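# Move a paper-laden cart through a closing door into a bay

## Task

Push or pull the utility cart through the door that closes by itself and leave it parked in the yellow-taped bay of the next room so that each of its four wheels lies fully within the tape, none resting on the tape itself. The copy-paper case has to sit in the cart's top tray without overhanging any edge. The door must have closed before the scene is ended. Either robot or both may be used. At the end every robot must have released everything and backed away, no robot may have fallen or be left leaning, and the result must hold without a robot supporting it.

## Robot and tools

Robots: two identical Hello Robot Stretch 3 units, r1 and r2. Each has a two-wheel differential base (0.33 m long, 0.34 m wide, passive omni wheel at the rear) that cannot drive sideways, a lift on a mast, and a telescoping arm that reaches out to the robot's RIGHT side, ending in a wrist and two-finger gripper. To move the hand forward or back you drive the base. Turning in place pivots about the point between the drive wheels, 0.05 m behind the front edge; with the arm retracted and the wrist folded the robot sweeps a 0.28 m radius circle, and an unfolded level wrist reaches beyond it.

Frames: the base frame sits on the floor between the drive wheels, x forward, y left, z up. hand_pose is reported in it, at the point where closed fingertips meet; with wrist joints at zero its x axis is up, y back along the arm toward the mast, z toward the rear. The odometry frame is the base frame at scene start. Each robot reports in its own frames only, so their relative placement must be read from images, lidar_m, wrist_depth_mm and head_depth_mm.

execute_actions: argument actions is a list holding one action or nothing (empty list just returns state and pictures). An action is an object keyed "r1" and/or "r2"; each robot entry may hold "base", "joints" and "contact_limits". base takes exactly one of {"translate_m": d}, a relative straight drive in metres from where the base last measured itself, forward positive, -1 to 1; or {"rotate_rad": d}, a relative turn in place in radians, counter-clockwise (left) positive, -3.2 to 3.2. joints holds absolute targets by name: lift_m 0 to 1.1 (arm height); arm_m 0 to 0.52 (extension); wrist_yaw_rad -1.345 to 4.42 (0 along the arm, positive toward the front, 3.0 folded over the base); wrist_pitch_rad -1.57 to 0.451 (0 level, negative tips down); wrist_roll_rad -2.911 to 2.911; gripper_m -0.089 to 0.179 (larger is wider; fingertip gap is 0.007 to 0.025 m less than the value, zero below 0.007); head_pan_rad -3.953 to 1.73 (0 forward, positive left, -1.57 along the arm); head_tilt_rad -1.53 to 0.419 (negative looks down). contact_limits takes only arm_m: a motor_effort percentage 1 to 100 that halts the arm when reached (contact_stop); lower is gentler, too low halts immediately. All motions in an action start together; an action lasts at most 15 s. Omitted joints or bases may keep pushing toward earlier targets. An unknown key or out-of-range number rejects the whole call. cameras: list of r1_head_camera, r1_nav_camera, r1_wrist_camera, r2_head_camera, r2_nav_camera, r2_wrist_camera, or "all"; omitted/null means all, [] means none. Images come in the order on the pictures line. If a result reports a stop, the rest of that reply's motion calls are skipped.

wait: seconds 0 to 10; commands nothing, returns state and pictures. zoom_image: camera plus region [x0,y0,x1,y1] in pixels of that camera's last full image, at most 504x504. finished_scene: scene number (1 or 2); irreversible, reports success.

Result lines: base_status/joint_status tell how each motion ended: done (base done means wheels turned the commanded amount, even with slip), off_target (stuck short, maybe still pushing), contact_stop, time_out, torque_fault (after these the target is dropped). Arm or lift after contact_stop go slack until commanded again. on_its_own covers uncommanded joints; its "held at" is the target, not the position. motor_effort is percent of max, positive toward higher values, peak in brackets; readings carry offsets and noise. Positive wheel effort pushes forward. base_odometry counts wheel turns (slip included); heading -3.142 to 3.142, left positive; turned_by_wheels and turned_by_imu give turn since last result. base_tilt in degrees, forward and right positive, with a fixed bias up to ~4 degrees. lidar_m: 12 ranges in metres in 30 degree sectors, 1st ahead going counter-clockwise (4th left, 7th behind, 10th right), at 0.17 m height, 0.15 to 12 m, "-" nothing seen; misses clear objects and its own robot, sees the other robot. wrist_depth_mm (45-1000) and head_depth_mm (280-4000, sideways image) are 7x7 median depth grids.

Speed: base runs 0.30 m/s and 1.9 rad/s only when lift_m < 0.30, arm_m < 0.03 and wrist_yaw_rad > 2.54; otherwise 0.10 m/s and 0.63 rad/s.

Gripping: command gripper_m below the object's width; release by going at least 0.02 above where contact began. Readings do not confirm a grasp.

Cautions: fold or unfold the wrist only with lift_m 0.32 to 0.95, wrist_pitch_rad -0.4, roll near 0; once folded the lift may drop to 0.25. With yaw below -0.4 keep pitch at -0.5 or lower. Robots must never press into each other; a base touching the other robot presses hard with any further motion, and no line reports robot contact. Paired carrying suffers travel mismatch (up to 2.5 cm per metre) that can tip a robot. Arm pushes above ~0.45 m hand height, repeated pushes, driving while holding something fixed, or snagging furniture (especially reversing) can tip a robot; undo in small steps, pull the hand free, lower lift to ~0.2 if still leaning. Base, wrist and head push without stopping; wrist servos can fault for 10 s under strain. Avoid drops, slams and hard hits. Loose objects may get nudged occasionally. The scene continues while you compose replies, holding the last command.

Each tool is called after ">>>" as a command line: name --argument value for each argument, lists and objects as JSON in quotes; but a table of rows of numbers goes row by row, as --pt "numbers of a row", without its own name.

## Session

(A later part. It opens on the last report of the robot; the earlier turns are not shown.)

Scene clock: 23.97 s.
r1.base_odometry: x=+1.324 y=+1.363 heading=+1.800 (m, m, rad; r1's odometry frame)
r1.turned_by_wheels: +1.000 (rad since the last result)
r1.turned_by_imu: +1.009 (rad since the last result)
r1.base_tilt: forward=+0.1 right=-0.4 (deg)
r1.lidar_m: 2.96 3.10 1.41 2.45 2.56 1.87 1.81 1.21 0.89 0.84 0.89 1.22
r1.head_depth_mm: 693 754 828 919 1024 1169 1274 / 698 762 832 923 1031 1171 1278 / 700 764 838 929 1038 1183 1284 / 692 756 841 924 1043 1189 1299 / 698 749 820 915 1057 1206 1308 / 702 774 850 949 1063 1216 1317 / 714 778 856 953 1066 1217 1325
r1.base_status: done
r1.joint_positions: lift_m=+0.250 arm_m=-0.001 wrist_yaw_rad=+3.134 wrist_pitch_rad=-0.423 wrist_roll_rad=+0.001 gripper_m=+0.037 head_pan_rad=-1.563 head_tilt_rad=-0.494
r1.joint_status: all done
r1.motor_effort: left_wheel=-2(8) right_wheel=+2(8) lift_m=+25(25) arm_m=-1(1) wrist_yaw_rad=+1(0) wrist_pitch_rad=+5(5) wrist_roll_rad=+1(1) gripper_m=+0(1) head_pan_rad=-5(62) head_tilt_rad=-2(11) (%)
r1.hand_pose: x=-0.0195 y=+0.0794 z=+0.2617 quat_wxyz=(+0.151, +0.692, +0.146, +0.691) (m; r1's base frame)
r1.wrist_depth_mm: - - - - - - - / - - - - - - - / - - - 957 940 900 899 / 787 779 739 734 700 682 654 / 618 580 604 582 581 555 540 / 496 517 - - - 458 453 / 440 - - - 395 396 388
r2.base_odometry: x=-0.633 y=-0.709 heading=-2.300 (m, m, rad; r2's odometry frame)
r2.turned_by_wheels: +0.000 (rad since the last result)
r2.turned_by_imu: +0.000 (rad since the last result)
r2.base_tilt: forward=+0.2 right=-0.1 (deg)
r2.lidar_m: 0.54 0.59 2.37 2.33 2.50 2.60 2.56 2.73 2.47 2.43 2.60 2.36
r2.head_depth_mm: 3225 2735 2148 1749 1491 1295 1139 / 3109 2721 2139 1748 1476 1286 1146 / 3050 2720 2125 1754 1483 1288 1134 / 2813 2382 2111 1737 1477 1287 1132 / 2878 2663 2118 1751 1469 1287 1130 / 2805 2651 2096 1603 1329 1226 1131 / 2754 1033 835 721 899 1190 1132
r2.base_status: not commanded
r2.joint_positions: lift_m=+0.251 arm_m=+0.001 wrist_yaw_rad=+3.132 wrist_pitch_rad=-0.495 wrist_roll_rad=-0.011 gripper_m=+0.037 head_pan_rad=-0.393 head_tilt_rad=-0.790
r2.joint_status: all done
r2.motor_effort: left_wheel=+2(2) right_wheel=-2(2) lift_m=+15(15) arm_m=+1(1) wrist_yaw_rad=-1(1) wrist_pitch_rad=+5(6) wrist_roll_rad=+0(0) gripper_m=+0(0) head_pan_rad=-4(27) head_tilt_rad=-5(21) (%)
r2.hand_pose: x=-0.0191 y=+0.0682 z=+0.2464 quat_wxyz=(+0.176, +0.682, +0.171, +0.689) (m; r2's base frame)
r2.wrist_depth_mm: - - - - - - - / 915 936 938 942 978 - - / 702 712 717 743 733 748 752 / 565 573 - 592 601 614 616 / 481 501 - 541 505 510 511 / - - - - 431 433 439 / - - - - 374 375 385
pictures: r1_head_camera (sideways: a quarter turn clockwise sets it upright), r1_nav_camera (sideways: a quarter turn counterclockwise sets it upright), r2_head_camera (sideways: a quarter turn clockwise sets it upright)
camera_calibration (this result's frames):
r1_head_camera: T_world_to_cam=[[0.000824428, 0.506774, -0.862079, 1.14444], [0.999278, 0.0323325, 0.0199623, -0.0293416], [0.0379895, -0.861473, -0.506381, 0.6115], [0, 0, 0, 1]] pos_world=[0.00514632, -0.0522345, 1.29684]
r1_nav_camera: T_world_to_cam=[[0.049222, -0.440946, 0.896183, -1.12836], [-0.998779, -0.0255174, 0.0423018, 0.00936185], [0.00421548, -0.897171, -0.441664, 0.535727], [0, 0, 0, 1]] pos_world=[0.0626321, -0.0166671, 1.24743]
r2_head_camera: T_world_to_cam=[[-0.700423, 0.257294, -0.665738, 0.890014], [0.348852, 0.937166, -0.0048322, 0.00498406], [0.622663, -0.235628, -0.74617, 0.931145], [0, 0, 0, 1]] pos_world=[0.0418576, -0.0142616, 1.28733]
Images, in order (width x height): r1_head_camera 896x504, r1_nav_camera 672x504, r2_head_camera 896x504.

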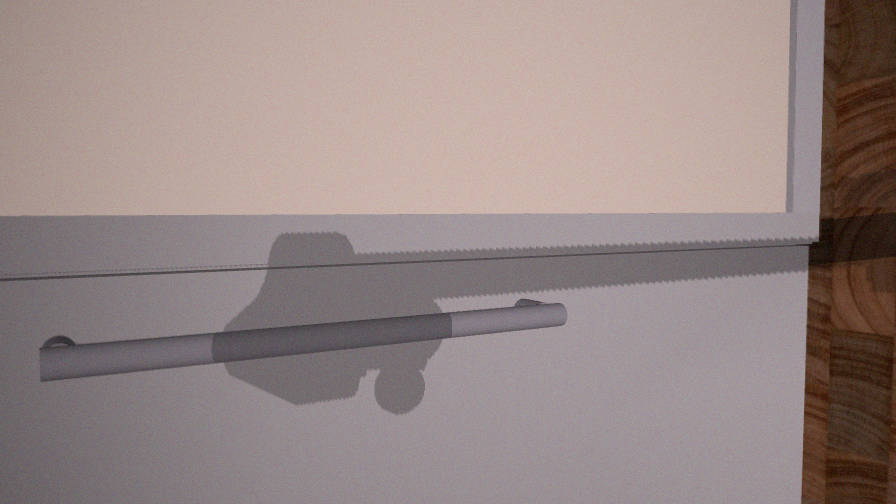

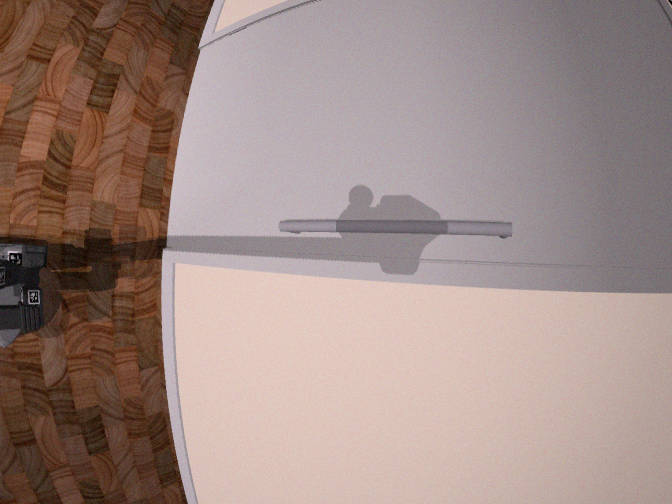

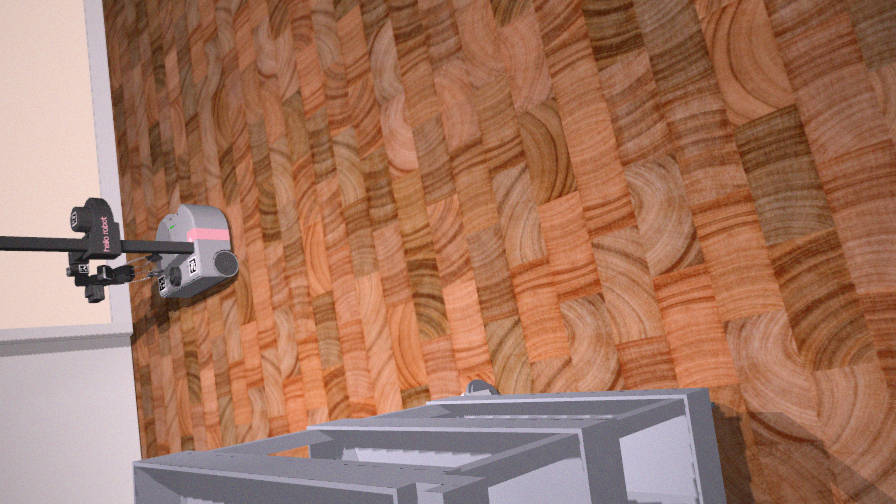

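>>> execute_actions --actions '[{"r1":{"joints":{"lift_m":0.7}},"r2":{"joints":{"head_pan_rad":0.35,"head_tilt_rad":-0.8}}}]' --cameras '["r2_head_camera"]'

>>> execute_actions --actions '[{"r1":{"joints":{"wrist_yaw_rad":0.0,"gripper_m":0.12}}}]' --cameras '[]'

>>> execute_actions --actions '[{"r1":{"joints":{"wrist_pitch_rad":0.0,"head_tilt_rad":-0.7}}}]' --cameras '["r1_head_camera","r1_wrist_camera"]'

Scene clock: 29.27 s.
r1.base_odometry: x=+1.324 y=+1.363 heading=+1.800 (m, m, rad; r1's odometry frame)
r1.turned_by_wheels: +0.000 (rad since the last result)
r1.turned_by_imu: +0.001 (rad since the last result)
r1.base_tilt: forward=+0.1 right=-0.4 (deg)
r1.lidar_m: 2.96 3.09 1.41 2.46 2.56 1.87 1.81 1.21 0.89 0.84 0.89 1.22
r1.head_depth_mm: 693 756 825 919 1025 1168 1273 / 697 758 834 924 1033 1171 1284 / 701 764 837 929 1041 1186 1283 / 694 755 841 921 1046 1193 1306 / 698 750 819 914 1052 1203 1311 / 703 774 853 947 1065 1210 1323 / 714 780 856 946 1068 1226 1325
r1.base_status: not commanded
r1.joint_positions: lift_m=+0.700 arm_m=-0.001 wrist_yaw_rad=+3.134 wrist_pitch_rad=-0.423 wrist_roll_rad=+0.001 gripper_m=+0.037 head_pan_rad=-1.563 head_tilt_rad=-0.494
r1.joint_status: all done
r1.motor_effort: left_wheel=-2(2) right_wheel=+2(1) lift_m=+31(32) arm_m=-1(1) wrist_yaw_rad=+0(0) wrist_pitch_rad=+5(5) wrist_roll_rad=+1(0) gripper_m=+0(0) head_pan_rad=-4(4) head_tilt_rad=-1(2) (%)
r1.hand_pose: x=-0.0195 y=+0.0794 z=+0.7115 quat_wxyz=(+0.151, +0.692, +0.146, +0.691) (m; r1's base frame)
r1.wrist_depth_mm: - - - - - - - / - - - - - - - / - - - - - - - / - - - - - - - / - - - - - - - / - - - - - - 960 / 928 942 915 880 875 848 886
r2.base_odometry: x=-0.633 y=-0.709 heading=-2.300 (m, m, rad; r2's odometry frame)
r2.turned_by_wheels: +0.000 (rad since the last result)
r2.turned_by_imu: +0.001 (rad since the last result)
r2.base_tilt: forward=+0.2 right=-0.1 (deg)
r2.lidar_m: 0.54 0.59 2.37 2.33 2.48 2.60 2.56 2.74 2.47 2.43 2.60 2.35
r2.head_depth_mm: 692 796 855 1444 1486 1290 1140 / 698 765 825 656 1261 1292 1139 / 718 790 820 1052 986 1218 1139 / 728 816 820 1104 1253 1259 1134 / 3216 935 761 1103 1327 1281 1127 / 3277 2651 844 1601 1431 1279 1129 / 2941 2678 2039 1710 1463 1275 1129
r2.base_status: not commanded
r2.joint_positions: lift_m=+0.251 arm_m=+0.001 wrist_yaw_rad=+3.132 wrist_pitch_rad=-0.495 wrist_roll_rad=-0.011 gripper_m=+0.037 head_pan_rad=+0.343 head_tilt_rad=-0.790
r2.joint_status: all done
r2.motor_effort: left_wheel=+2(2) right_wheel=-2(2) lift_m=+14(14) arm_m=+0(0) wrist_yaw_rad=+0(0) wrist_pitch_rad=+6(6) wrist_roll_rad=+0(0) gripper_m=-1(1) head_pan_rad=+3(37) head_tilt_rad=-5(4) (%)
r2.hand_pose: x=-0.0191 y=+0.0682 z=+0.2464 quat_wxyz=(+0.176, +0.682, +0.171, +0.689) (m; r2's base frame)
r2.wrist_depth_mm: - - - - - - - / 904 915 936 923 961 - - / 707 711 718 725 741 757 736 / 567 574 - 597 590 604 615 / 488 500 - 521 501 494 499 / - - - - 437 437 435 / - - - - 378 385 385
pictures: r2_head_camera (sideways: a quarter turn clockwise sets it upright)
camera_calibration (this result's frames):
r2_head_camera: T_world_to_cam=[[-0.692121, -0.279248, -0.665575, 0.88975], [-0.370164, 0.928954, -0.00482422, 0.00935968], [0.619635, 0.243033, -0.746316, 0.931354], [0, 0, 0, 1]] pos_world=[0.0421796, 0.0134172, 1.28732]
Images, in order (width x height): r2_head_camera 896x504.

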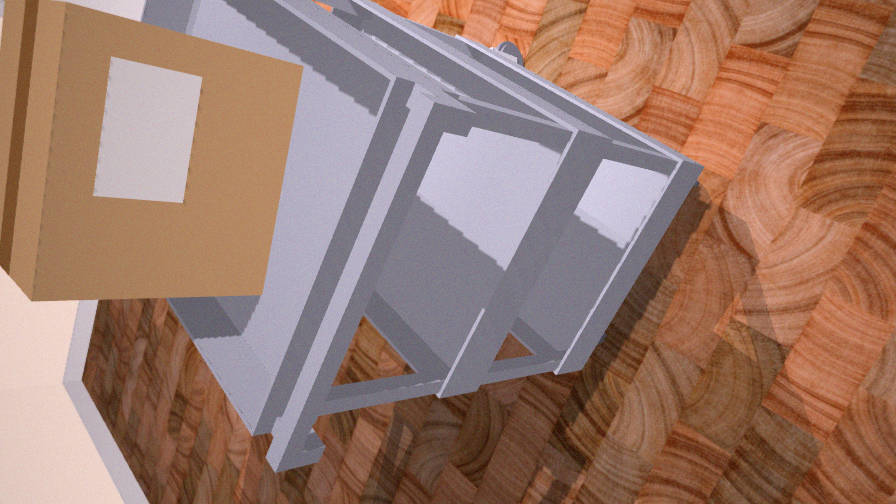

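Scene clock: 31.83 s.
r1.base_odometry: x=+1.324 y=+1.363 heading=+1.800 (m, m, rad; r1's odometry frame)
r1.turned_by_wheels: +0.000 (rad since the last result)
r1.turned_by_imu: +0.000 (rad since the last result)
r1.base_tilt: forward=+0.1 right=-0.3 (deg)
r1.lidar_m: 2.97 3.08 1.41 2.45 2.56 1.87 1.80 1.22 0.89 0.84 0.89 1.22
r1.head_depth_mm: 693 755 828 920 1025 1164 1274 / 696 760 834 922 1030 1174 1279 / 699 763 836 927 1043 1185 1290 / 694 756 840 918 1045 1193 1297 / 699 751 823 915 1057 1204 1306 / 704 774 852 943 1058 1216 1319 / 714 780 856 949 1068 1220 1321
r1.base_status: not commanded
r1.joint_positions: lift_m=+0.700 arm_m=-0.001 wrist_yaw_rad=+0.002 wrist_pitch_rad=-0.423 wrist_roll_rad=+0.001 gripper_m=+0.120 head_pan_rad=-1.563 head_tilt_rad=-0.494
r1.joint_status: all done
r1.motor_effort: left_wheel=-2(2) right_wheel=+1(2) lift_m=+30(31) arm_m=-1(1) wrist_yaw_rad=-2(4) wrist_pitch_rad=+5(5) wrist_roll_rad=+1(0) gripper_m=+1(89) head_pan_rad=-5(5) head_tilt_rad=-2(2) (%)
r1.hand_pose: x=-0.0211 y=-0.3682 z=+0.7115 quat_wxyz=(+0.691, +0.149, -0.691, -0.148) (m; r1's base frame)
r1.wrist_depth_mm: 558 548 544 550 552 553 556 / 604 587 598 601 601 607 605 / 665 661 653 653 678 664 665 / 744 737 740 745 722 736 745 / 868 824 814 822 798 826 828 / 962 941 950 928 908 - 933 / 912 880 892 905 895 867 854
r2.base_odometry: x=-0.633 y=-0.709 heading=-2.300 (m, m, rad; r2's odometry frame)
r2.turned_by_wheels: +0.000 (rad since the last result)
r2.turned_by_imu: +0.001 (rad since the last result)
r2.base_tilt: forward=+0.2 right=-0.1 (deg)
r2.lidar_m: 0.54 0.59 2.37 2.33 2.49 2.60 2.56 2.74 2.46 2.43 2.59 2.35
r2.head_depth_mm: 693 800 853 1439 1488 1294 1143 / 700 766 822 657 1262 1291 1144 / 718 790 823 1060 986 1219 1139 / 727 817 821 1107 1251 1257 1137 / 3228 931 758 1100 1332 1281 1132 / 3269 2667 844 1606 1429 1284 1128 / 2935 2672 2019 1712 1469 1277 1125
r2.base_status: not commanded
r2.joint_positions: lift_m=+0.251 arm_m=+0.001 wrist_yaw_rad=+3.132 wrist_pitch_rad=-0.495 wrist_roll_rad=-0.011 gripper_m=+0.037 head_pan_rad=+0.343 head_tilt_rad=-0.790
r2.joint_status: not commanded
r2.motor_effort: left_wheel=+2(2) right_wheel=-2(2) lift_m=+14(14) arm_m=+1(1) wrist_yaw_rad=+0(1) wrist_pitch_rad=+6(6) wrist_roll_rad=+0(0) gripper_m=+0(1) head_pan_rad=+4(3) head_tilt_rad=-5(5) (%)
r2.hand_pose: x=-0.0191 y=+0.0682 z=+0.2464 quat_wxyz=(+0.176, +0.682, +0.171, +0.689) (m; r2's base frame)
r2.wrist_depth_mm: - - - - - - - / 879 907 958 974 945 - - / 701 711 712 722 746 738 769 / 574 571 - 589 598 600 610 / 486 507 - 525 502 499 507 / - - - - 430 431 438 / - - - - 382 379 381
pictures: none
No camera images: the call's "cameras" was empty. Leave "cameras" out to get every camera's image.

Scene clock: 32.87 s.
r1.base_odometry: x=+1.324 y=+1.363 heading=+1.800 (m, m, rad; r1's odometry frame)
r1.turned_by_wheels: +0.000 (rad since the last result)
r1.turned_by_imu: +0.000 (rad since the last result)
r1.base_tilt: forward=+0.1 right=-0.3 (deg)
r1.lidar_m: 2.97 3.08 1.41 2.45 2.55 1.87 1.81 1.22 0.89 0.84 0.89 1.22
r1.head_depth_mm: 711 798 913 1057 1263 1356 1200 / 714 802 913 1061 1236 1361 1208 / 717 806 918 1073 1279 1401 - / 709 796 911 1057 1257 1370 1193 / 712 783 906 1087 1302 1382 1197 / 716 818 934 1089 1305 1383 1200 / 728 823 941 1096 1322 1393 1207
r1.base_status: not commanded
r1.joint_positions: lift_m=+0.700 arm_m=-0.001 wrist_yaw_rad=+0.002 wrist_pitch_rad=-0.023 wrist_roll_rad=+0.001 gripper_m=+0.120 head_pan_rad=-1.563 head_tilt_rad=-0.691
r1.joint_status: all done
r1.motor_effort: left_wheel=-2(2) right_wheel=+1(1) lift_m=+31(31) arm_m=-1(1) wrist_yaw_rad=-3(3) wrist_pitch_rad=+8(7) wrist_roll_rad=+1(1) gripper_m=-1(0) head_pan_rad=-5(4) head_tilt_rad=-3(16) (%)
r1.hand_pose: x=-0.0210 y=-0.4000 z=+0.8086 quat_wxyz=(+0.707, +0.009, -0.707, -0.008) (m; r1's base frame)
r1.wrist_depth_mm: 588 579 581 579 573 571 567 / 604 612 594 585 597 590 582 / 624 614 606 603 606 611 595 / 637 642 621 625 635 619 618 / 660 657 644 654 631 644 627 / 685 672 679 664 671 - 660 / 708 700 677 688 700 698 670
r2.base_odometry: x=-0.633 y=-0.709 heading=-2.300 (m, m, rad; r2's odometry frame)
r2.turned_by_wheels: +0.000 (rad since the last result)
r2.turned_by_imu: +0.000 (rad since the last result)
r2.base_tilt: forward=+0.2 right=-0.1 (deg)
r2.lidar_m: 0.54 0.59 2.37 2.33 2.49 2.60 2.56 2.73 2.47 2.43 2.60 2.35
r2.head_depth_mm: 691 797 856 1446 1492 1293 1139 / 698 767 823 655 1264 1294 1141 / 718 790 823 1057 986 1216 1137 / 727 815 821 1104 1254 1262 1132 / 3211 934 760 1103 1332 1283 1134 / 3280 2643 841 1620 1442 1281 1132 / 2965 2675 2034 1717 1463 1273 1137
r2.base_status: not commanded
r2.joint_positions: lift_m=+0.251 arm_m=+0.001 wrist_yaw_rad=+3.132 wrist_pitch_rad=-0.495 wrist_roll_rad=-0.011 gripper_m=+0.037 head_pan_rad=+0.343 head_tilt_rad=-0.790
r2.joint_status: not commanded
r2.motor_effort: left_wheel=+2(2) right_wheel=-2(2) lift_m=+14(15) arm_m=+1(1) wrist_yaw_rad=+0(1) wrist_pitch_rad=+6(6) wrist_roll_rad=+0(0) gripper_m=-1(1) head_pan_rad=+3(4) head_tilt_rad=-4(5) (%)
r2.hand_pose: x=-0.0191 y=+0.0682 z=+0.2464 quat_wxyz=(+0.176, +0.682, +0.171, +0.689) (m; r2's base frame)
r2.wrist_depth_mm: - - - - - - - / 916 923 934 942 968 - - / 709 713 727 720 729 750 758 / 573 577 - 596 591 607 606 / 485 493 - 519 499 503 501 / - - - - 430 436 431 / - - - - 375 382 381
pictures: r1_head_camera (sideways: a quarter turn clockwise sets it upright), r1_wrist_camera
camera_calibration (this result's frames):
r1_head_camera: T_world_to_cam=[[-0.000355308, 0.665361, -0.746521, 0.993801], [0.999315, 0.027863, 0.0243581, -0.035059], [0.0370072, -0.746001, -0.664915, 0.81775], [0, 0, 0, 1]] pos_world=[0.00512544, -0.0502174, 1.28648]
r1_wrist_camera: T_world_to_cam=[[-0.998029, -0.0300222, -0.0551104, 0.021876], [0.047773, 0.206017, -0.977382, 0.911098], [0.0406968, -0.978088, -0.204176, -0.0580001], [0, 0, 0, 1]] pos_world=[-0.0193326, -0.243774, 0.879854]
Images, in order (width x height): r1_head_camera 896x504, r1_wrist_camera 644x364.

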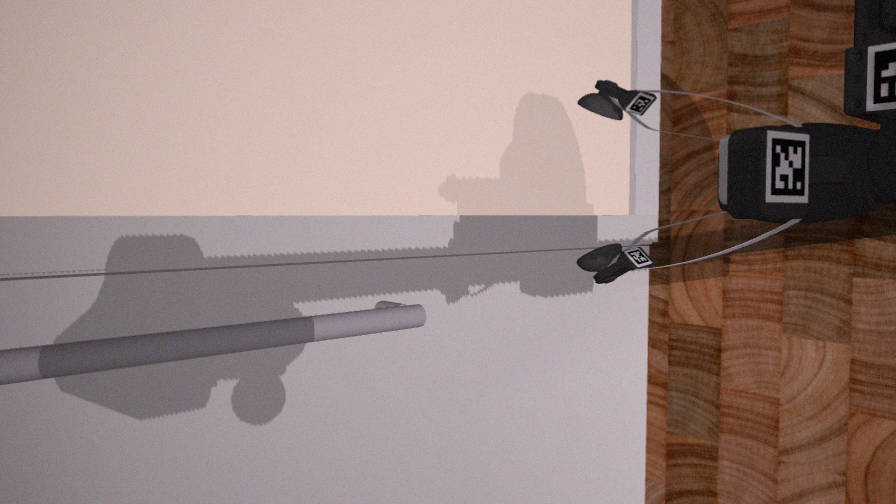

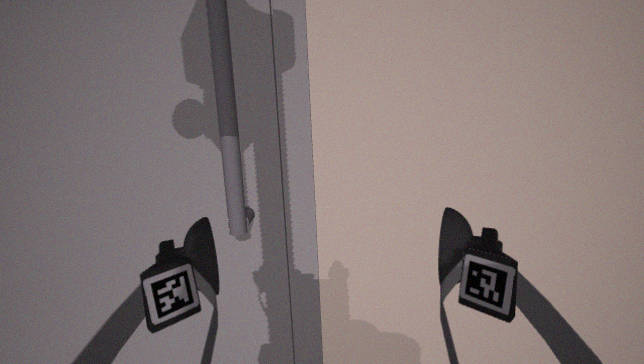

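>>> execute_actions --actions '[{"r1":{"base":{"translate_m":0.15},"joints":{"lift_m":0.67,"arm_m":0.25}},"r2":{"joints":{"head_pan_rad":0.0,"head_tilt_rad":-0.5}}}]' --cameras '["r1_head_camera","r1_wrist_camera"]'

Scene clock: 36.33 s.
r1.base_odometry: x=+1.290 y=+1.509 heading=+1.799 (m, m, rad; r1's odometry frame)
r1.turned_by_wheels: +0.000 (rad since the last result)
r1.turned_by_imu: +0.000 (rad since the last result)
r1.base_tilt: forward=+0.0 right=-0.4 (deg)
r1.lidar_m: 2.82 2.92 1.35 2.42 2.77 2.03 1.95 1.21 0.88 0.85 0.89 1.22
r1.head_depth_mm: 711 799 910 1062 1232 - - / 705 789 905 1062 - 1331 1182 / 695 782 906 1051 - 1358 1186 / 720 811 920 1079 1291 1371 1191 / 723 816 934 1084 1303 1379 1197 / 727 819 936 1089 1305 1387 1199 / 728 821 940 1096 1315 1382 1200
r1.base_status: done
r1.joint_positions: lift_m=+0.670 arm_m=+0.250 wrist_yaw_rad=+0.001 wrist_pitch_rad=-0.021 wrist_roll_rad=+0.001 gripper_m=+0.120 head_pan_rad=-1.563 head_tilt_rad=-0.691
r1.joint_status: all done
r1.motor_effort: left_wheel=-2(2) right_wheel=+1(5) lift_m=+24(26) arm_m=+1(0) wrist_yaw_rad=-1(1) wrist_pitch_rad=+7(8) wrist_roll_rad=+1(0) gripper_m=+0(0) head_pan_rad=-5(5) head_tilt_rad=-3(5) (%)
r1.hand_pose: x=-0.0213 y=-0.6503 z=+0.7793 quat_wxyz=(+0.707, +0.008, -0.707, -0.008) (m; r1's base frame)
r1.wrist_depth_mm: 343 345 337 331 328 332 332 / 353 355 348 348 336 345 350 / 362 360 364 351 348 349 357 / 374 372 369 361 355 366 366 / 382 382 382 374 370 381 377 / 405 394 395 394 383 - 387 / 415 411 414 400 391 405 394
r2.base_odometry: x=-0.633 y=-0.709 heading=-2.300 (m, m, rad; r2's odometry frame)
r2.turned_by_wheels: +0.000 (rad since the last result)
r2.turned_by_imu: +0.001 (rad since the last result)
r2.base_tilt: forward=+0.2 right=-0.1 (deg)
r2.lidar_m: 0.54 0.59 2.37 2.33 2.49 2.60 2.56 2.74 2.47 2.43 2.59 2.32
r2.head_depth_mm: 2637 2818 3108 2409 1920 1548 1287 / 2705 2933 3151 2482 1918 1529 1284 / 2693 2963 3167 2402 1837 1534 1285 / 2730 3009 3188 939 1008 1062 1197 / 2772 2997 797 861 669 941 1052 / 2790 3025 794 855 683 968 1099 / 2807 3043 789 849 698 962 1147
r2.base_status: not commanded
r2.joint_positions: lift_m=+0.251 arm_m=+0.001 wrist_yaw_rad=+3.132 wrist_pitch_rad=-0.495 wrist_roll_rad=-0.011 gripper_m=+0.037 head_pan_rad=+0.007 head_tilt_rad=-0.508
r2.joint_status: all done
r2.motor_effort: left_wheel=+2(2) right_wheel=-2(2) lift_m=+14(14) arm_m=+1(1) wrist_yaw_rad=-1(1) wrist_pitch_rad=+6(6) wrist_roll_rad=+0(0) gripper_m=-1(0) head_pan_rad=-3(28) head_tilt_rad=+3(22) (%)
r2.hand_pose: x=-0.0191 y=+0.0682 z=+0.2464 quat_wxyz=(+0.176, +0.682, +0.171, +0.689) (m; r2's base frame)
r2.wrist_depth_mm: - - - - - - - / 906 900 941 917 958 - - / 696 721 729 735 730 749 760 / 571 580 - 583 592 609 600 / 480 509 - 522 496 499 503 / - - - - 429 439 434 / - - - - 380 383 381
pictures: r1_head_camera (sideways: a quarter turn clockwise sets it upright), r1_wrist_camera
camera_calibration (this result's frames):
r1_head_camera: T_world_to_cam=[[-0.000307949, 0.665691, -0.746228, 0.993418], [0.999317, 0.0277773, 0.024367, -0.0350706], [0.0369491, -0.74571, -0.665245, 0.818179], [0, 0, 0, 1]] pos_world=[0.00512162, -0.0502105, 1.28646]
r1_wrist_camera: T_world_to_cam=[[-0.998068, -0.0287821, -0.0550656, 0.0131763], [0.0480476, 0.204405, -0.977706, 0.933221], [0.0393962, -0.978463, -0.202628, -0.310271], [0, 0, 0, 1]] pos_world=[-0.0194648, -0.493965, 0.850273]
Images, in order (width x height): r1_head_camera 896x504, r1_wrist_camera 644x364.

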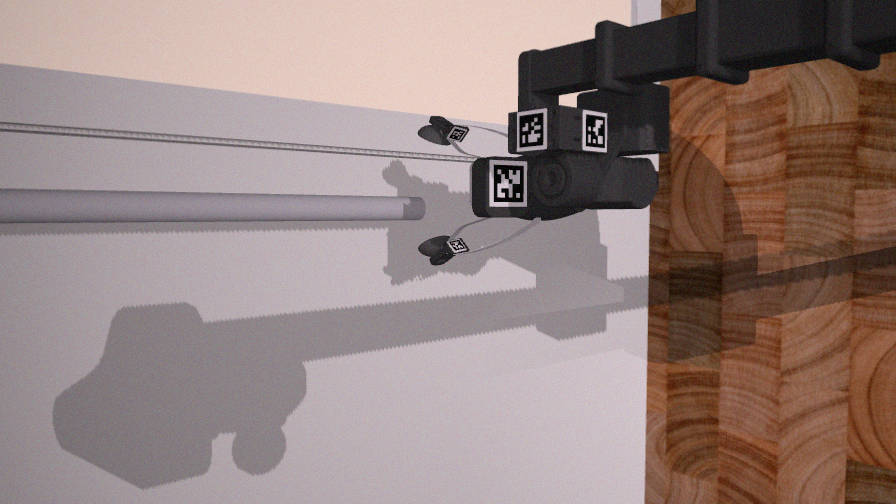

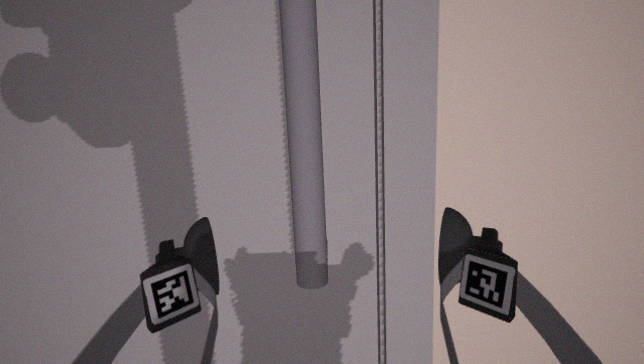

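>>> execute_actions --actions '[{"r1":{"joints":{"arm_m":0.385},"contact_limits":{"arm_m":15}}}]' --cameras '["r1_head_camera","r1_wrist_camera"]'

Scene clock: 38.80 s.
r1.base_odometry: x=+1.290 y=+1.509 heading=+1.799 (m, m, rad; r1's odometry frame)
r1.turned_by_wheels: +0.000 (rad since the last result)
r1.turned_by_imu: +0.000 (rad since the last result)
r1.base_tilt: forward=+0.1 right=-0.3 (deg)
r1.lidar_m: 2.82 2.92 1.35 2.42 2.77 2.03 1.95 1.21 0.89 0.85 0.89 1.22
r1.head_depth_mm: 712 799 911 1056 1223 - - / 703 792 903 1001 1307 1358 1186 / 697 779 905 - 1297 1365 1187 / 720 812 926 1086 1287 1370 1189 / 722 816 926 1088 1303 1375 1199 / 726 817 935 1090 1314 1389 1206 / 726 821 939 1096 1318 1392 1209
r1.base_status: not commanded
r1.joint_positions: lift_m=+0.670 arm_m=+0.385 wrist_yaw_rad=+0.001 wrist_pitch_rad=-0.021 wrist_roll_rad=+0.001 gripper_m=+0.120 head_pan_rad=-1.563 head_tilt_rad=-0.691
r1.joint_status: all done
r1.motor_effort: left_wheel=-2(2) right_wheel=+2(1) lift_m=+24(24) arm_m=+1(1) wrist_yaw_rad=-1(0) wrist_pitch_rad=+7(7) wrist_roll_rad=+0(0) gripper_m=+1(1) head_pan_rad=-4(4) head_tilt_rad=-3(4) (%)
r1.contact_limits: arm_m 15 (drawing in: default 16, maximum 26; extending or still: default 21, maximum 34)
r1.hand_pose: x=-0.0213 y=-0.7853 z=+0.7793 quat_wxyz=(+0.707, +0.008, -0.707, -0.008) (m; r1's base frame)
r1.wrist_depth_mm: 216 214 211 209 208 198 207 / 220 218 215 213 215 205 213 / 228 224 223 220 221 209 220 / 234 230 230 225 226 223 225 / 241 239 235 168 235 233 233 / 249 246 244 165 242 - 239 / 256 253 255 168 251 241 246
r2.base_odometry: x=-0.633 y=-0.709 heading=-2.300 (m, m, rad; r2's odometry frame)
r2.turned_by_wheels: +0.000 (rad since the last result)
r2.turned_by_imu: +0.001 (rad since the last result)
r2.base_tilt: forward=+0.2 right=-0.1 (deg)
r2.lidar_m: 0.54 0.59 2.37 2.33 2.50 2.60 2.56 2.74 2.48 2.43 2.59 2.31
r2.head_depth_mm: 2616 2849 3118 2400 1913 1546 1289 / 2671 2928 3176 2497 1895 1536 1287 / 2751 2954 3206 2417 1851 1527 1280 / 2769 3005 3081 941 1008 1064 1198 / 2761 2997 796 863 669 945 1059 / 2788 2995 791 857 683 969 1096 / 2835 3096 785 852 699 961 1142
r2.base_status: not commanded
r2.joint_positions: lift_m=+0.251 arm_m=+0.001 wrist_yaw_rad=+3.132 wrist_pitch_rad=-0.495 wrist_roll_rad=-0.011 gripper_m=+0.037 head_pan_rad=+0.007 head_tilt_rad=-0.508
r2.joint_status: not commanded
r2.motor_effort: left_wheel=+2(2) right_wheel=-2(2) lift_m=+14(14) arm_m=+1(0) wrist_yaw_rad=+0(0) wrist_pitch_rad=+6(6) wrist_roll_rad=+0(0) gripper_m=-1(0) head_pan_rad=-4(3) head_tilt_rad=+3(3) (%)
r2.hand_pose: x=-0.0191 y=+0.0682 z=+0.2464 quat_wxyz=(+0.176, +0.682, +0.171, +0.689) (m; r2's base frame)
r2.wrist_depth_mm: - - - - - - - / 894 905 945 952 971 - - / 693 735 718 721 732 746 767 / 570 576 - 586 592 611 604 / 483 502 - 520 496 512 516 / - - - - 434 435 438 / - - - - 376 381 386
pictures: r1_head_camera (sideways: a quarter turn clockwise sets it upright), r1_wrist_camera
camera_calibration (this result's frames):
r1_head_camera: T_world_to_cam=[[-0.000307695, 0.665699, -0.74622, 0.993408], [0.999317, 0.0277765, 0.0243672, -0.0350709], [0.0369486, -0.745703, -0.665253, 0.818189], [0, 0, 0, 1]] pos_world=[0.0051216, -0.0502103, 1.28646]
r1_wrist_camera: T_world_to_cam=[[-0.998069, -0.0287566, -0.0550649, 0.00930354], [0.0480533, 0.204376, -0.977712, 0.960806], [0.0393696, -0.97847, -0.202599, -0.442392], [0, 0, 0, 1]] pos_world=[-0.0194675, -0.628966, 0.850276]
Images, in order (width x height): r1_head_camera 896x504, r1_wrist_camera 644x364.

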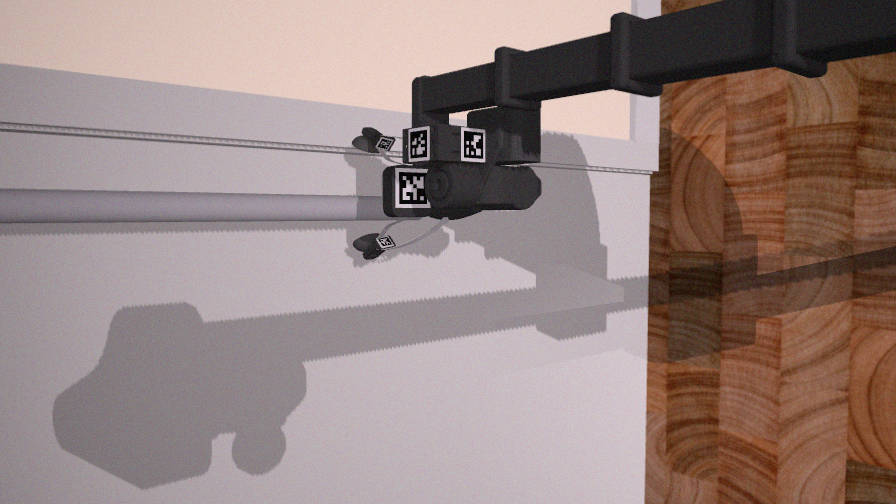

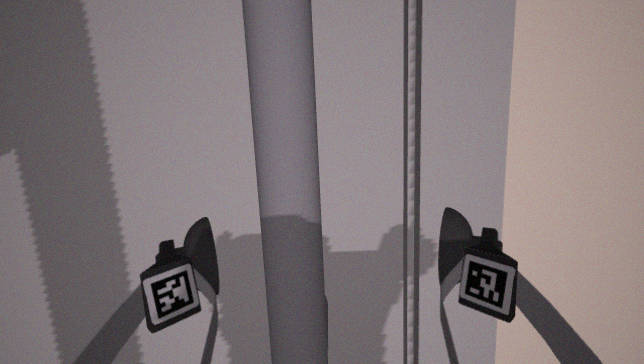

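>>> execute_actions --actions '[{"r1":{"base":{"translate_m":0.02},"joints":{"arm_m":0.40},"contact_limits":{"arm_m":15}}}]' --cameras '[]'

>>> execute_actions --actions '[{"r1":{"joints":{"gripper_m":-0.02}}}]' --cameras '["r1_head_camera","r1_wrist_camera"]'

>>> execute_actions --actions '[{"r1":{"joints":{"arm_m":0.30},"contact_limits":{"arm_m":16}}}]' --cameras '["r1_head_camera","r1_wrist_camera"]'

Scene clock: 40.93 s.
r1.base_odometry: x=+1.286 y=+1.528 heading=+1.799 (m, m, rad; r1's odometry frame)
r1.turned_by_wheels: +0.000 (rad since the last result)
r1.turned_by_imu: +0.000 (rad since the last result)
r1.base_tilt: forward=+0.0 right=-0.4 (deg)
r1.lidar_m: 2.80 2.90 1.34 2.42 2.80 2.05 1.97 1.22 0.89 0.85 0.89 1.22
r1.head_depth_mm: 711 796 910 1059 1225 - - / 707 791 900 - 1305 1361 1188 / 694 779 882 - 1277 1365 1188 / 720 812 925 1081 1293 1379 1190 / 722 814 930 1081 1300 1374 1196 / 725 817 939 1093 1306 1382 1196 / 728 821 939 1098 1324 1388 1203
r1.base_status: done
r1.joint_positions: lift_m=+0.670 arm_m=+0.400 wrist_yaw_rad=+0.001 wrist_pitch_rad=-0.021 wrist_roll_rad=+0.001 gripper_m=+0.120 head_pan_rad=-1.563 head_tilt_rad=-0.691
r1.joint_status: all done
r1.motor_effort: left_wheel=-1(3) right_wheel=+2(7) lift_m=+24(24) arm_m=+2(1) wrist_yaw_rad=-1(0) wrist_pitch_rad=+7(7) wrist_roll_rad=+0(1) gripper_m=+0(0) head_pan_rad=-4(5) head_tilt_rad=-4(4) (%)
r1.contact_limits: arm_m 15 (drawing in: default 16, maximum 26; extending or still: default 21, maximum 34)
r1.hand_pose: x=-0.0213 y=-0.8003 z=+0.7793 quat_wxyz=(+0.707, +0.008, -0.707, -0.008) (m; r1's base frame)
r1.wrist_depth_mm: 200 199 199 122 196 182 194 / 204 204 203 126 201 187 198 / 211 209 208 130 208 193 204 / 216 216 216 133 214 197 210 / 222 223 220 138 220 205 217 / 232 229 230 142 226 - 224 / 241 237 235 148 234 218 230
r2.base_odometry: x=-0.633 y=-0.709 heading=-2.300 (m, m, rad; r2's odometry frame)
r2.turned_by_wheels: +0.000 (rad since the last result)
r2.turned_by_imu: +0.000 (rad since the last result)
r2.base_tilt: forward=+0.2 right=-0.1 (deg)
r2.lidar_m: 0.54 0.59 2.37 2.33 2.49 2.60 2.56 2.74 2.47 2.43 2.59 2.31
r2.head_depth_mm: 2650 2834 3113 2410 1914 1547 1289 / 2656 2948 3155 2471 1908 1533 1288 / 2706 3009 3237 2412 1838 1528 1285 / 2743 3025 3160 940 1007 1070 1191 / 2756 2994 798 862 670 947 1056 / 2821 3012 790 856 683 967 1100 / 2849 3093 788 854 698 965 1142
r2.base_status: not commanded
r2.joint_positions: lift_m=+0.251 arm_m=+0.001 wrist_yaw_rad=+3.132 wrist_pitch_rad=-0.495 wrist_roll_rad=-0.011 gripper_m=+0.037 head_pan_rad=+0.007 head_tilt_rad=-0.508
r2.joint_status: not commanded
r2.motor_effort: left_wheel=+2(2) right_wheel=-1(2) lift_m=+15(14) arm_m=+1(1) wrist_yaw_rad=+0(1) wrist_pitch_rad=+6(6) wrist_roll_rad=+0(0) gripper_m=+0(1) head_pan_rad=-3(2) head_tilt_rad=+3(3) (%)
r2.hand_pose: x=-0.0191 y=+0.0682 z=+0.2464 quat_wxyz=(+0.176, +0.682, +0.171, +0.689) (m; r2's base frame)
r2.wrist_depth_mm: - - - - - - - / 922 918 937 953 - - - / 702 723 736 715 733 750 763 / 575 571 - 582 600 604 601 / 480 499 - 530 500 500 503 / - - - - 429 438 438 / - - - - 379 377 381
pictures: none
No camera images: the call's "cameras" was empty. Leave "cameras" out to get every camera's image.

Scene clock: 42.83 s.
r1.base_odometry: x=+1.286 y=+1.528 heading=+1.799 (m, m, rad; r1's odometry frame)
r1.turned_by_wheels: +0.000 (rad since the last result)
r1.turned_by_imu: +0.000 (rad since the last result)
r1.base_tilt: forward=+0.1 right=-0.4 (deg)
r1.lidar_m: 2.80 2.90 1.34 2.41 2.81 2.05 1.97 1.21 0.89 0.85 0.89 1.21
r1.head_depth_mm: 710 798 911 1056 1232 - - / 708 791 899 - 1295 1353 1182 / 692 776 877 - 1284 1364 1185 / 720 807 925 1077 1281 1369 1194 / 722 813 927 1082 1297 1371 1199 / 726 817 932 1087 1304 1383 1202 / 726 817 937 1101 1316 1393 1207
r1.base_status: not commanded
r1.joint_positions: lift_m=+0.670 arm_m=+0.400 wrist_yaw_rad=-0.001 wrist_pitch_rad=-0.021 wrist_roll_rad=+0.001 gripper_m=-0.019 head_pan_rad=-1.563 head_tilt_rad=-0.691
r1.joint_status: all done
r1.motor_effort: left_wheel=-2(2) right_wheel=+3(3) lift_m=+25(25) arm_m=-1(2) wrist_yaw_rad=+1(2) wrist_pitch_rad=+7(7) wrist_roll_rad=+0(1) gripper_m=-21(99) head_pan_rad=-4(4) head_tilt_rad=-3(4) (%)
r1.hand_pose: x=-0.0218 y=-0.8007 z=+0.7794 quat_wxyz=(+0.707, +0.007, -0.707, -0.008) (m; r1's base frame)
r1.wrist_depth_mm: 198 195 196 120 195 182 193 / 203 201 200 124 201 185 199 / 206 207 208 128 204 191 204 / 213 213 214 131 212 198 209 / 221 219 220 134 216 203 217 / 228 227 228 138 224 210 223 / 235 234 234 144 233 218 229
r2.base_odometry: x=-0.633 y=-0.709 heading=-2.300 (m, m, rad; r2's odometry frame)
r2.turned_by_wheels: +0.000 (rad since the last result)
r2.turned_by_imu: +0.000 (rad since the last result)
r2.base_tilt: forward=+0.2 right=-0.1 (deg)
r2.lidar_m: 0.54 0.59 2.37 2.33 2.49 2.60 2.56 2.74 2.47 2.42 2.59 2.31
r2.head_depth_mm: 2628 2809 3087 2393 1926 1541 1292 / 2661 2945 3190 2437 1898 1540 1279 / 2682 2983 3183 2406 1842 1529 1283 / 2745 2975 3173 937 1003 1063 1195 / 2770 2976 798 861 668 947 1057 / 2811 3006 792 858 682 970 1100 / 2837 3040 788 852 696 965 1141
r2.base_status: not commanded
r2.joint_positions: lift_m=+0.251 arm_m=+0.001 wrist_yaw_rad=+3.132 wrist_pitch_rad=-0.495 wrist_roll_rad=-0.011 gripper_m=+0.037 head_pan_rad=+0.007 head_tilt_rad=-0.508
r2.joint_status: not commanded
r2.motor_effort: left_wheel=+2(2) right_wheel=-1(2) lift_m=+14(14) arm_m=+0(1) wrist_yaw_rad=+0(0) wrist_pitch_rad=+5(6) wrist_roll_rad=+0(0) gripper_m=-1(0) head_pan_rad=-3(3) head_tilt_rad=+3(3) (%)
r2.hand_pose: x=-0.0191 y=+0.0682 z=+0.2464 quat_wxyz=(+0.176, +0.682, +0.171, +0.689) (m; r2's base frame)
r2.wrist_depth_mm: - - - - - - - / 917 911 943 956 986 - - / 697 699 709 717 740 752 776 / 562 585 - 589 595 600 605 / 485 507 - 528 507 503 509 / - - - - 434 430 444 / - - - - 377 380 386
pictures: r1_head_camera (sideways: a quarter turn clockwise sets it upright), r1_wrist_camera
camera_calibration (this result's frames):
r1_head_camera: T_world_to_cam=[[-0.000307614, 0.665699, -0.74622, 0.993408], [0.999317, 0.0277764, 0.0243672, -0.0350709], [0.0369486, -0.745703, -0.665253, 0.818189], [0, 0, 0, 1]] pos_world=[0.00512159, -0.0502103, 1.28646]
r1_wrist_camera: T_world_to_cam=[[-0.998125, -0.0267503, -0.0550479, 0.00994177], [0.0484708, 0.203666, -0.97784, 0.963655], [0.0373689, -0.978675, -0.201988, -0.458012], [0, 0, 0, 1]] pos_world=[-0.0196705, -0.644242, 0.850334]
Images, in order (width x height): r1_head_camera 896x504, r1_wrist_camera 644x364.

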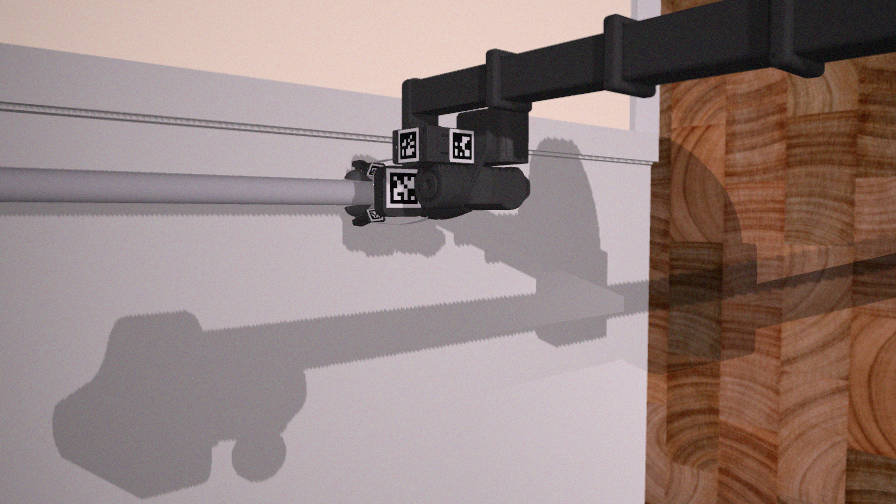

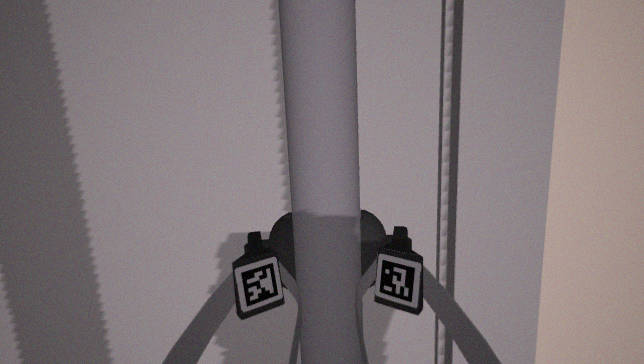

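Scene clock: 44.80 s.
r1.base_odometry: x=+1.286 y=+1.528 heading=+1.800 (m, m, rad; r1's odometry frame)
r1.turned_by_wheels: +0.001 (rad since the last result)
r1.turned_by_imu: +0.001 (rad since the last result)
r1.base_tilt: forward=+0.1 right=-0.4 (deg)
r1.lidar_m: 2.80 2.91 1.34 2.42 2.81 2.05 1.97 1.22 0.89 0.75 0.81 1.20
r1.head_depth_mm: 708 799 908 1053 1226 - - / 652 760 883 1026 - 1357 1185 / 580 660 770 841 1214 1315 1190 / 635 717 820 962 1149 1334 1197 / 645 729 834 977 1175 1354 1199 / 655 740 852 997 1206 1370 1202 / 662 752 867 1017 1243 1388 1202
r1.base_status: not commanded
r1.joint_positions: lift_m=+0.670 arm_m=+0.301 wrist_yaw_rad=+0.022 wrist_pitch_rad=-0.021 wrist_roll_rad=+0.001 gripper_m=-0.019 head_pan_rad=-1.563 head_tilt_rad=-0.691
r1.joint_status: all done
r1.on_its_own: wrist_yaw_rad is at rest, and its effort (-21) is outside its rest range (-12 to +12)
r1.motor_effort: left_wheel=+5(5) right_wheel=-9(10) lift_m=+25(25) arm_m=-5(4) wrist_yaw_rad=-21(20) wrist_pitch_rad=+7(7) wrist_roll_rad=+1(1) gripper_m=-25(25) head_pan_rad=-4(5) head_tilt_rad=-3(4) (%)
r1.contact_limits: arm_m 16 (drawing in: default 16, maximum 26; extending or still: default 21, maximum 34)
r1.hand_pose: x=-0.0157 y=-0.7012 z=+0.7793 quat_wxyz=(+0.707, +0.016, -0.707, +0.000) (m; r1's base frame)
r1.wrist_depth_mm: 222 213 205 122 189 277 282 / 229 221 211 125 194 286 288 / 237 227 218 129 201 301 295 / 245 236 224 132 208 307 306 / 254 244 232 136 211 314 312 / 265 254 243 140 224 324 322 / 275 261 247 148 227 335 338
r2.base_odometry: x=-0.633 y=-0.709 heading=-2.300 (m, m, rad; r2's odometry frame)
r2.turned_by_wheels: +0.000 (rad since the last result)
r2.turned_by_imu: +0.000 (rad since the last result)
r2.base_tilt: forward=+0.1 right=-0.1 (deg)
r2.lidar_m: 0.54 0.59 2.36 2.33 2.49 2.60 2.56 2.73 2.47 2.43 2.60 2.31
r2.head_depth_mm: 2556 2722 3095 2392 1934 1528 1294 / 2598 2854 3120 2470 1901 1539 1286 / 2683 2912 3157 2408 1853 1529 1281 / 2744 2963 3099 941 1013 1063 1199 / 2774 2983 797 861 669 943 1054 / 2796 3056 791 857 683 969 1100 / 2838 3023 788 851 698 966 1148
r2.base_status: not commanded
r2.joint_positions: lift_m=+0.251 arm_m=+0.001 wrist_yaw_rad=+3.132 wrist_pitch_rad=-0.495 wrist_roll_rad=-0.011 gripper_m=+0.037 head_pan_rad=+0.007 head_tilt_rad=-0.508
r2.joint_status: not commanded
r2.motor_effort: left_wheel=+2(2) right_wheel=-2(2) lift_m=+14(14) arm_m=+1(1) wrist_yaw_rad=+0(1) wrist_pitch_rad=+6(6) wrist_roll_rad=+0(0) gripper_m=+0(1) head_pan_rad=-4(4) head_tilt_rad=+3(3) (%)
r2.hand_pose: x=-0.0191 y=+0.0682 z=+0.2464 quat_wxyz=(+0.176, +0.682, +0.171, +0.689) (m; r2's base frame)
r2.wrist_depth_mm: - - - - - - - / 915 902 932 960 959 - - / 701 702 716 721 732 737 765 / 566 578 - 590 598 596 606 / 483 509 - 517 501 517 503 / - - - - 427 432 431 / - - - - 374 383 380
pictures: r1_head_camera (sideways: a quarter turn clockwise sets it upright), r1_wrist_camera
camera_calibration (this result's frames):
r1_head_camera: T_world_to_cam=[[-0.000307539, 0.665699, -0.74622, 0.993408], [0.999317, 0.0277763, 0.0243672, -0.0350709], [0.0369485, -0.745703, -0.665253, 0.81819], [0, 0, 0, 1]] pos_world=[0.00512158, -0.0502103, 1.28646]
r1_wrist_camera: T_world_to_cam=[[-0.997205, -0.0504827, -0.0550713, 0.00206454], [0.0436015, 0.205314, -0.977724, 0.943924], [0.0606651, -0.977393, -0.202539, -0.35921], [0, 0, 0, 1]] pos_world=[-0.0173063, -0.544786, 0.850257]
Images, in order (width x height): r1_head_camera 896x504, r1_wrist_camera 644x364.

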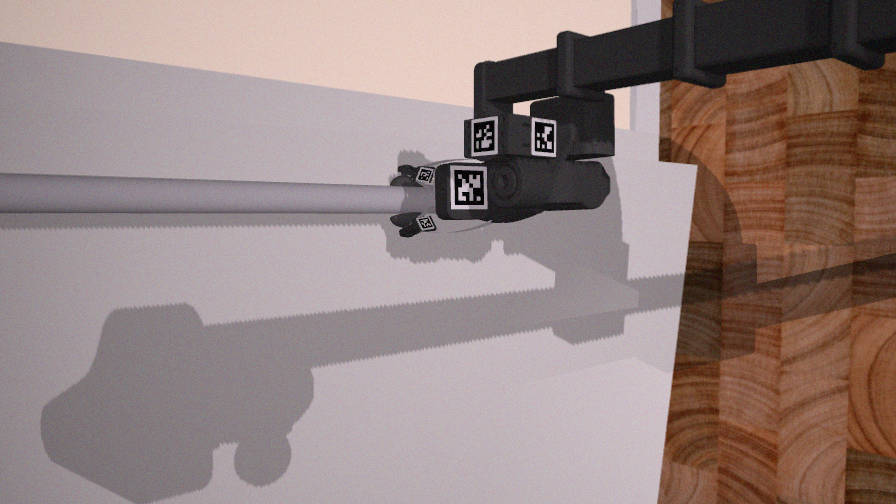

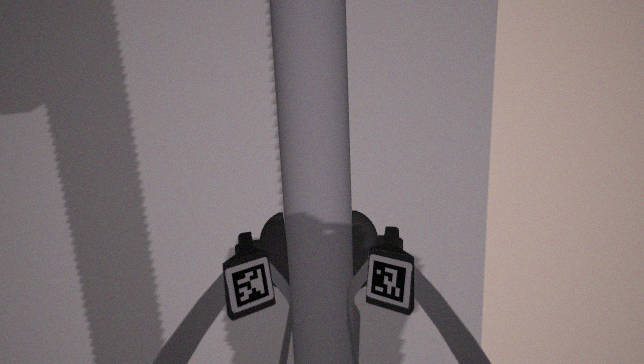

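>>> execute_actions --actions '[{"r1":{"base":{"translate_m":0.12},"joints":{"arm_m":0.0,"wrist_yaw_rad":-0.2,"head_pan_rad":-1.4},"contact_limits":{"arm_m":16}}}]' --cameras '["r1_head_camera","r1_nav_camera"]'

Scene clock: 50.40 s.
r1.base_odometry: x=+1.258 y=+1.645 heading=+1.800 (m, m, rad; r1's odometry frame)
r1.turned_by_wheels: +0.000 (rad since the last result)
r1.turned_by_imu: -0.001 (rad since the last result)
r1.base_tilt: forward=+0.0 right=-0.4 (deg)
r1.lidar_m: 2.68 2.77 1.31 1.31 2.97 2.17 2.10 1.22 0.87 0.86 0.89 1.19
r1.head_depth_mm: 696 780 875 1014 1185 1330 1175 / 708 796 903 1043 1239 1366 - / 722 811 926 1077 1281 1365 1182 / 734 827 945 1103 1335 1376 1194 / 749 845 968 1137 1374 1377 1196 / 763 864 993 1170 1425 1382 1202 / 778 883 1021 1205 1471 1389 1211
r1.base_status: done
r1.joint_positions: lift_m=+0.670 arm_m=+0.000 wrist_yaw_rad=-0.199 wrist_pitch_rad=-0.022 wrist_roll_rad=+0.001 gripper_m=-0.020 head_pan_rad=-1.407 head_tilt_rad=-0.691
r1.joint_status: all done
r1.motor_effort: left_wheel=-1(24) right_wheel=+1(33) lift_m=+25(26) arm_m=-3(8) wrist_yaw_rad=-1(81) wrist_pitch_rad=+7(8) wrist_roll_rad=+0(0) gripper_m=-11(31) head_pan_rad=+4(25) head_tilt_rad=-3(3) (%)
r1.contact_limits: arm_m 16 (drawing in: default 16, maximum 26; extending or still: default 21, maximum 34)
r1.hand_pose: x=-0.0719 y=-0.3959 z=+0.7790 quat_wxyz=(+0.703, -0.062, -0.705, -0.078) (m; r1's base frame)
r1.wrist_depth_mm: 522 542 574 591 615 651 693 / 522 546 578 611 639 691 742 / 540 560 591 614 650 691 757 / 561 576 612 637 671 726 776 / 574 592 619 646 701 738 785 / 592 620 629 - 748 775 805 / 599 640 668 705 742 831 855
r2.base_odometry: x=-0.633 y=-0.709 heading=-2.300 (m, m, rad; r2's odometry frame)
r2.turned_by_wheels: +0.000 (rad since the last result)
r2.turned_by_imu: +0.001 (rad since the last result)
r2.base_tilt: forward=+0.1 right=-0.1 (deg)
r2.lidar_m: 0.54 0.59 2.37 2.33 2.49 2.60 2.56 2.74 2.47 2.43 2.60 2.28
r2.head_depth_mm: 2576 2817 3123 2445 1936 1541 1289 / 2652 2924 3190 2406 1908 1540 1281 / 2721 2973 3236 2408 1824 1534 1279 / 2742 2972 3111 942 1006 1067 1195 / 2756 2966 798 862 670 947 1055 / 2822 3011 792 856 684 968 1099 / 2836 3024 786 849 697 963 1140
r2.base_status: not commanded
r2.joint_positions: lift_m=+0.251 arm_m=+0.001 wrist_yaw_rad=+3.132 wrist_pitch_rad=-0.495 wrist_roll_rad=-0.011 gripper_m=+0.037 head_pan_rad=+0.007 head_tilt_rad=-0.508
r2.joint_status: not commanded
r2.motor_effort: left_wheel=+2(2) right_wheel=-2(2) lift_m=+14(15) arm_m=+1(0) wrist_yaw_rad=+0(0) wrist_pitch_rad=+6(6) wrist_roll_rad=+0(0) gripper_m=+0(0) head_pan_rad=-4(5) head_tilt_rad=+3(3) (%)
r2.hand_pose: x=-0.0191 y=+0.0682 z=+0.2464 quat_wxyz=(+0.176, +0.682, +0.171, +0.689) (m; r2's base frame)
r2.wrist_depth_mm: - - - - - - - / 893 910 954 934 958 - - / 706 704 707 717 733 749 755 / 562 575 - 593 594 602 605 / 480 508 - 528 500 502 499 / - - - - 426 427 429 / - - - - 387 377 379
pictures: r1_head_camera (sideways: a quarter turn clockwise sets it upright), r1_nav_camera (sideways: a quarter turn counterclockwise sets it upright)
camera_calibration (this result's frames):
r1_head_camera: T_world_to_cam=[[-0.103877, 0.657584, -0.746186, 0.993995], [0.982828, 0.182907, 0.0243683, -0.0349716], [0.152507, -0.730841, -0.665292, 0.817535], [0, 0, 0, 1]] pos_world=[0.0129449, -0.0497504, 1.28646]
r1_nav_camera: T_world_to_cam=[[0.144382, -0.592615, 0.79244, -0.993659], [-0.981384, -0.188254, 0.0380243, 0.0148349], [0.126646, -0.783178, -0.608764, 0.752391], [0, 0, 0, 1]] pos_world=[0.0627377, 0.00319114, 1.24488]
Images, in order (width x height): r1_head_camera 896x504, r1_nav_camera 672x504.

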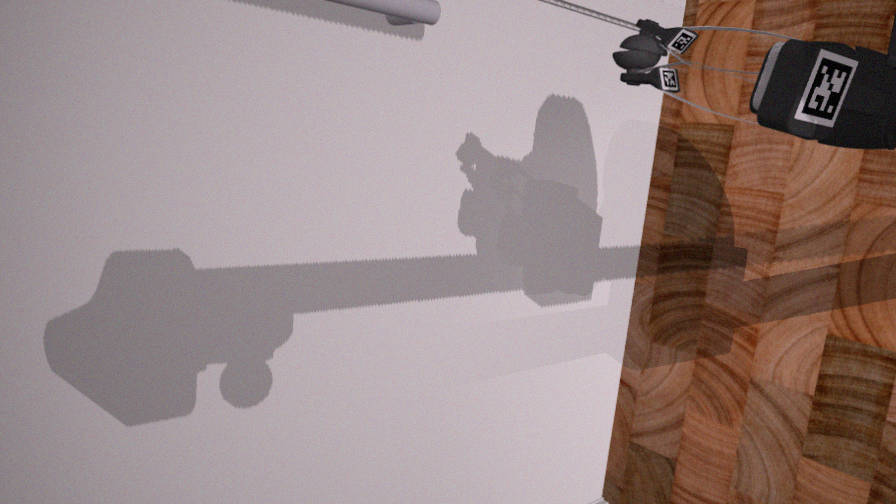

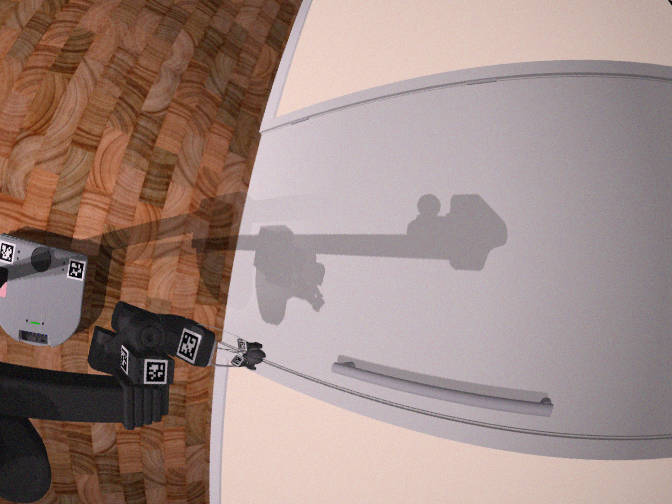

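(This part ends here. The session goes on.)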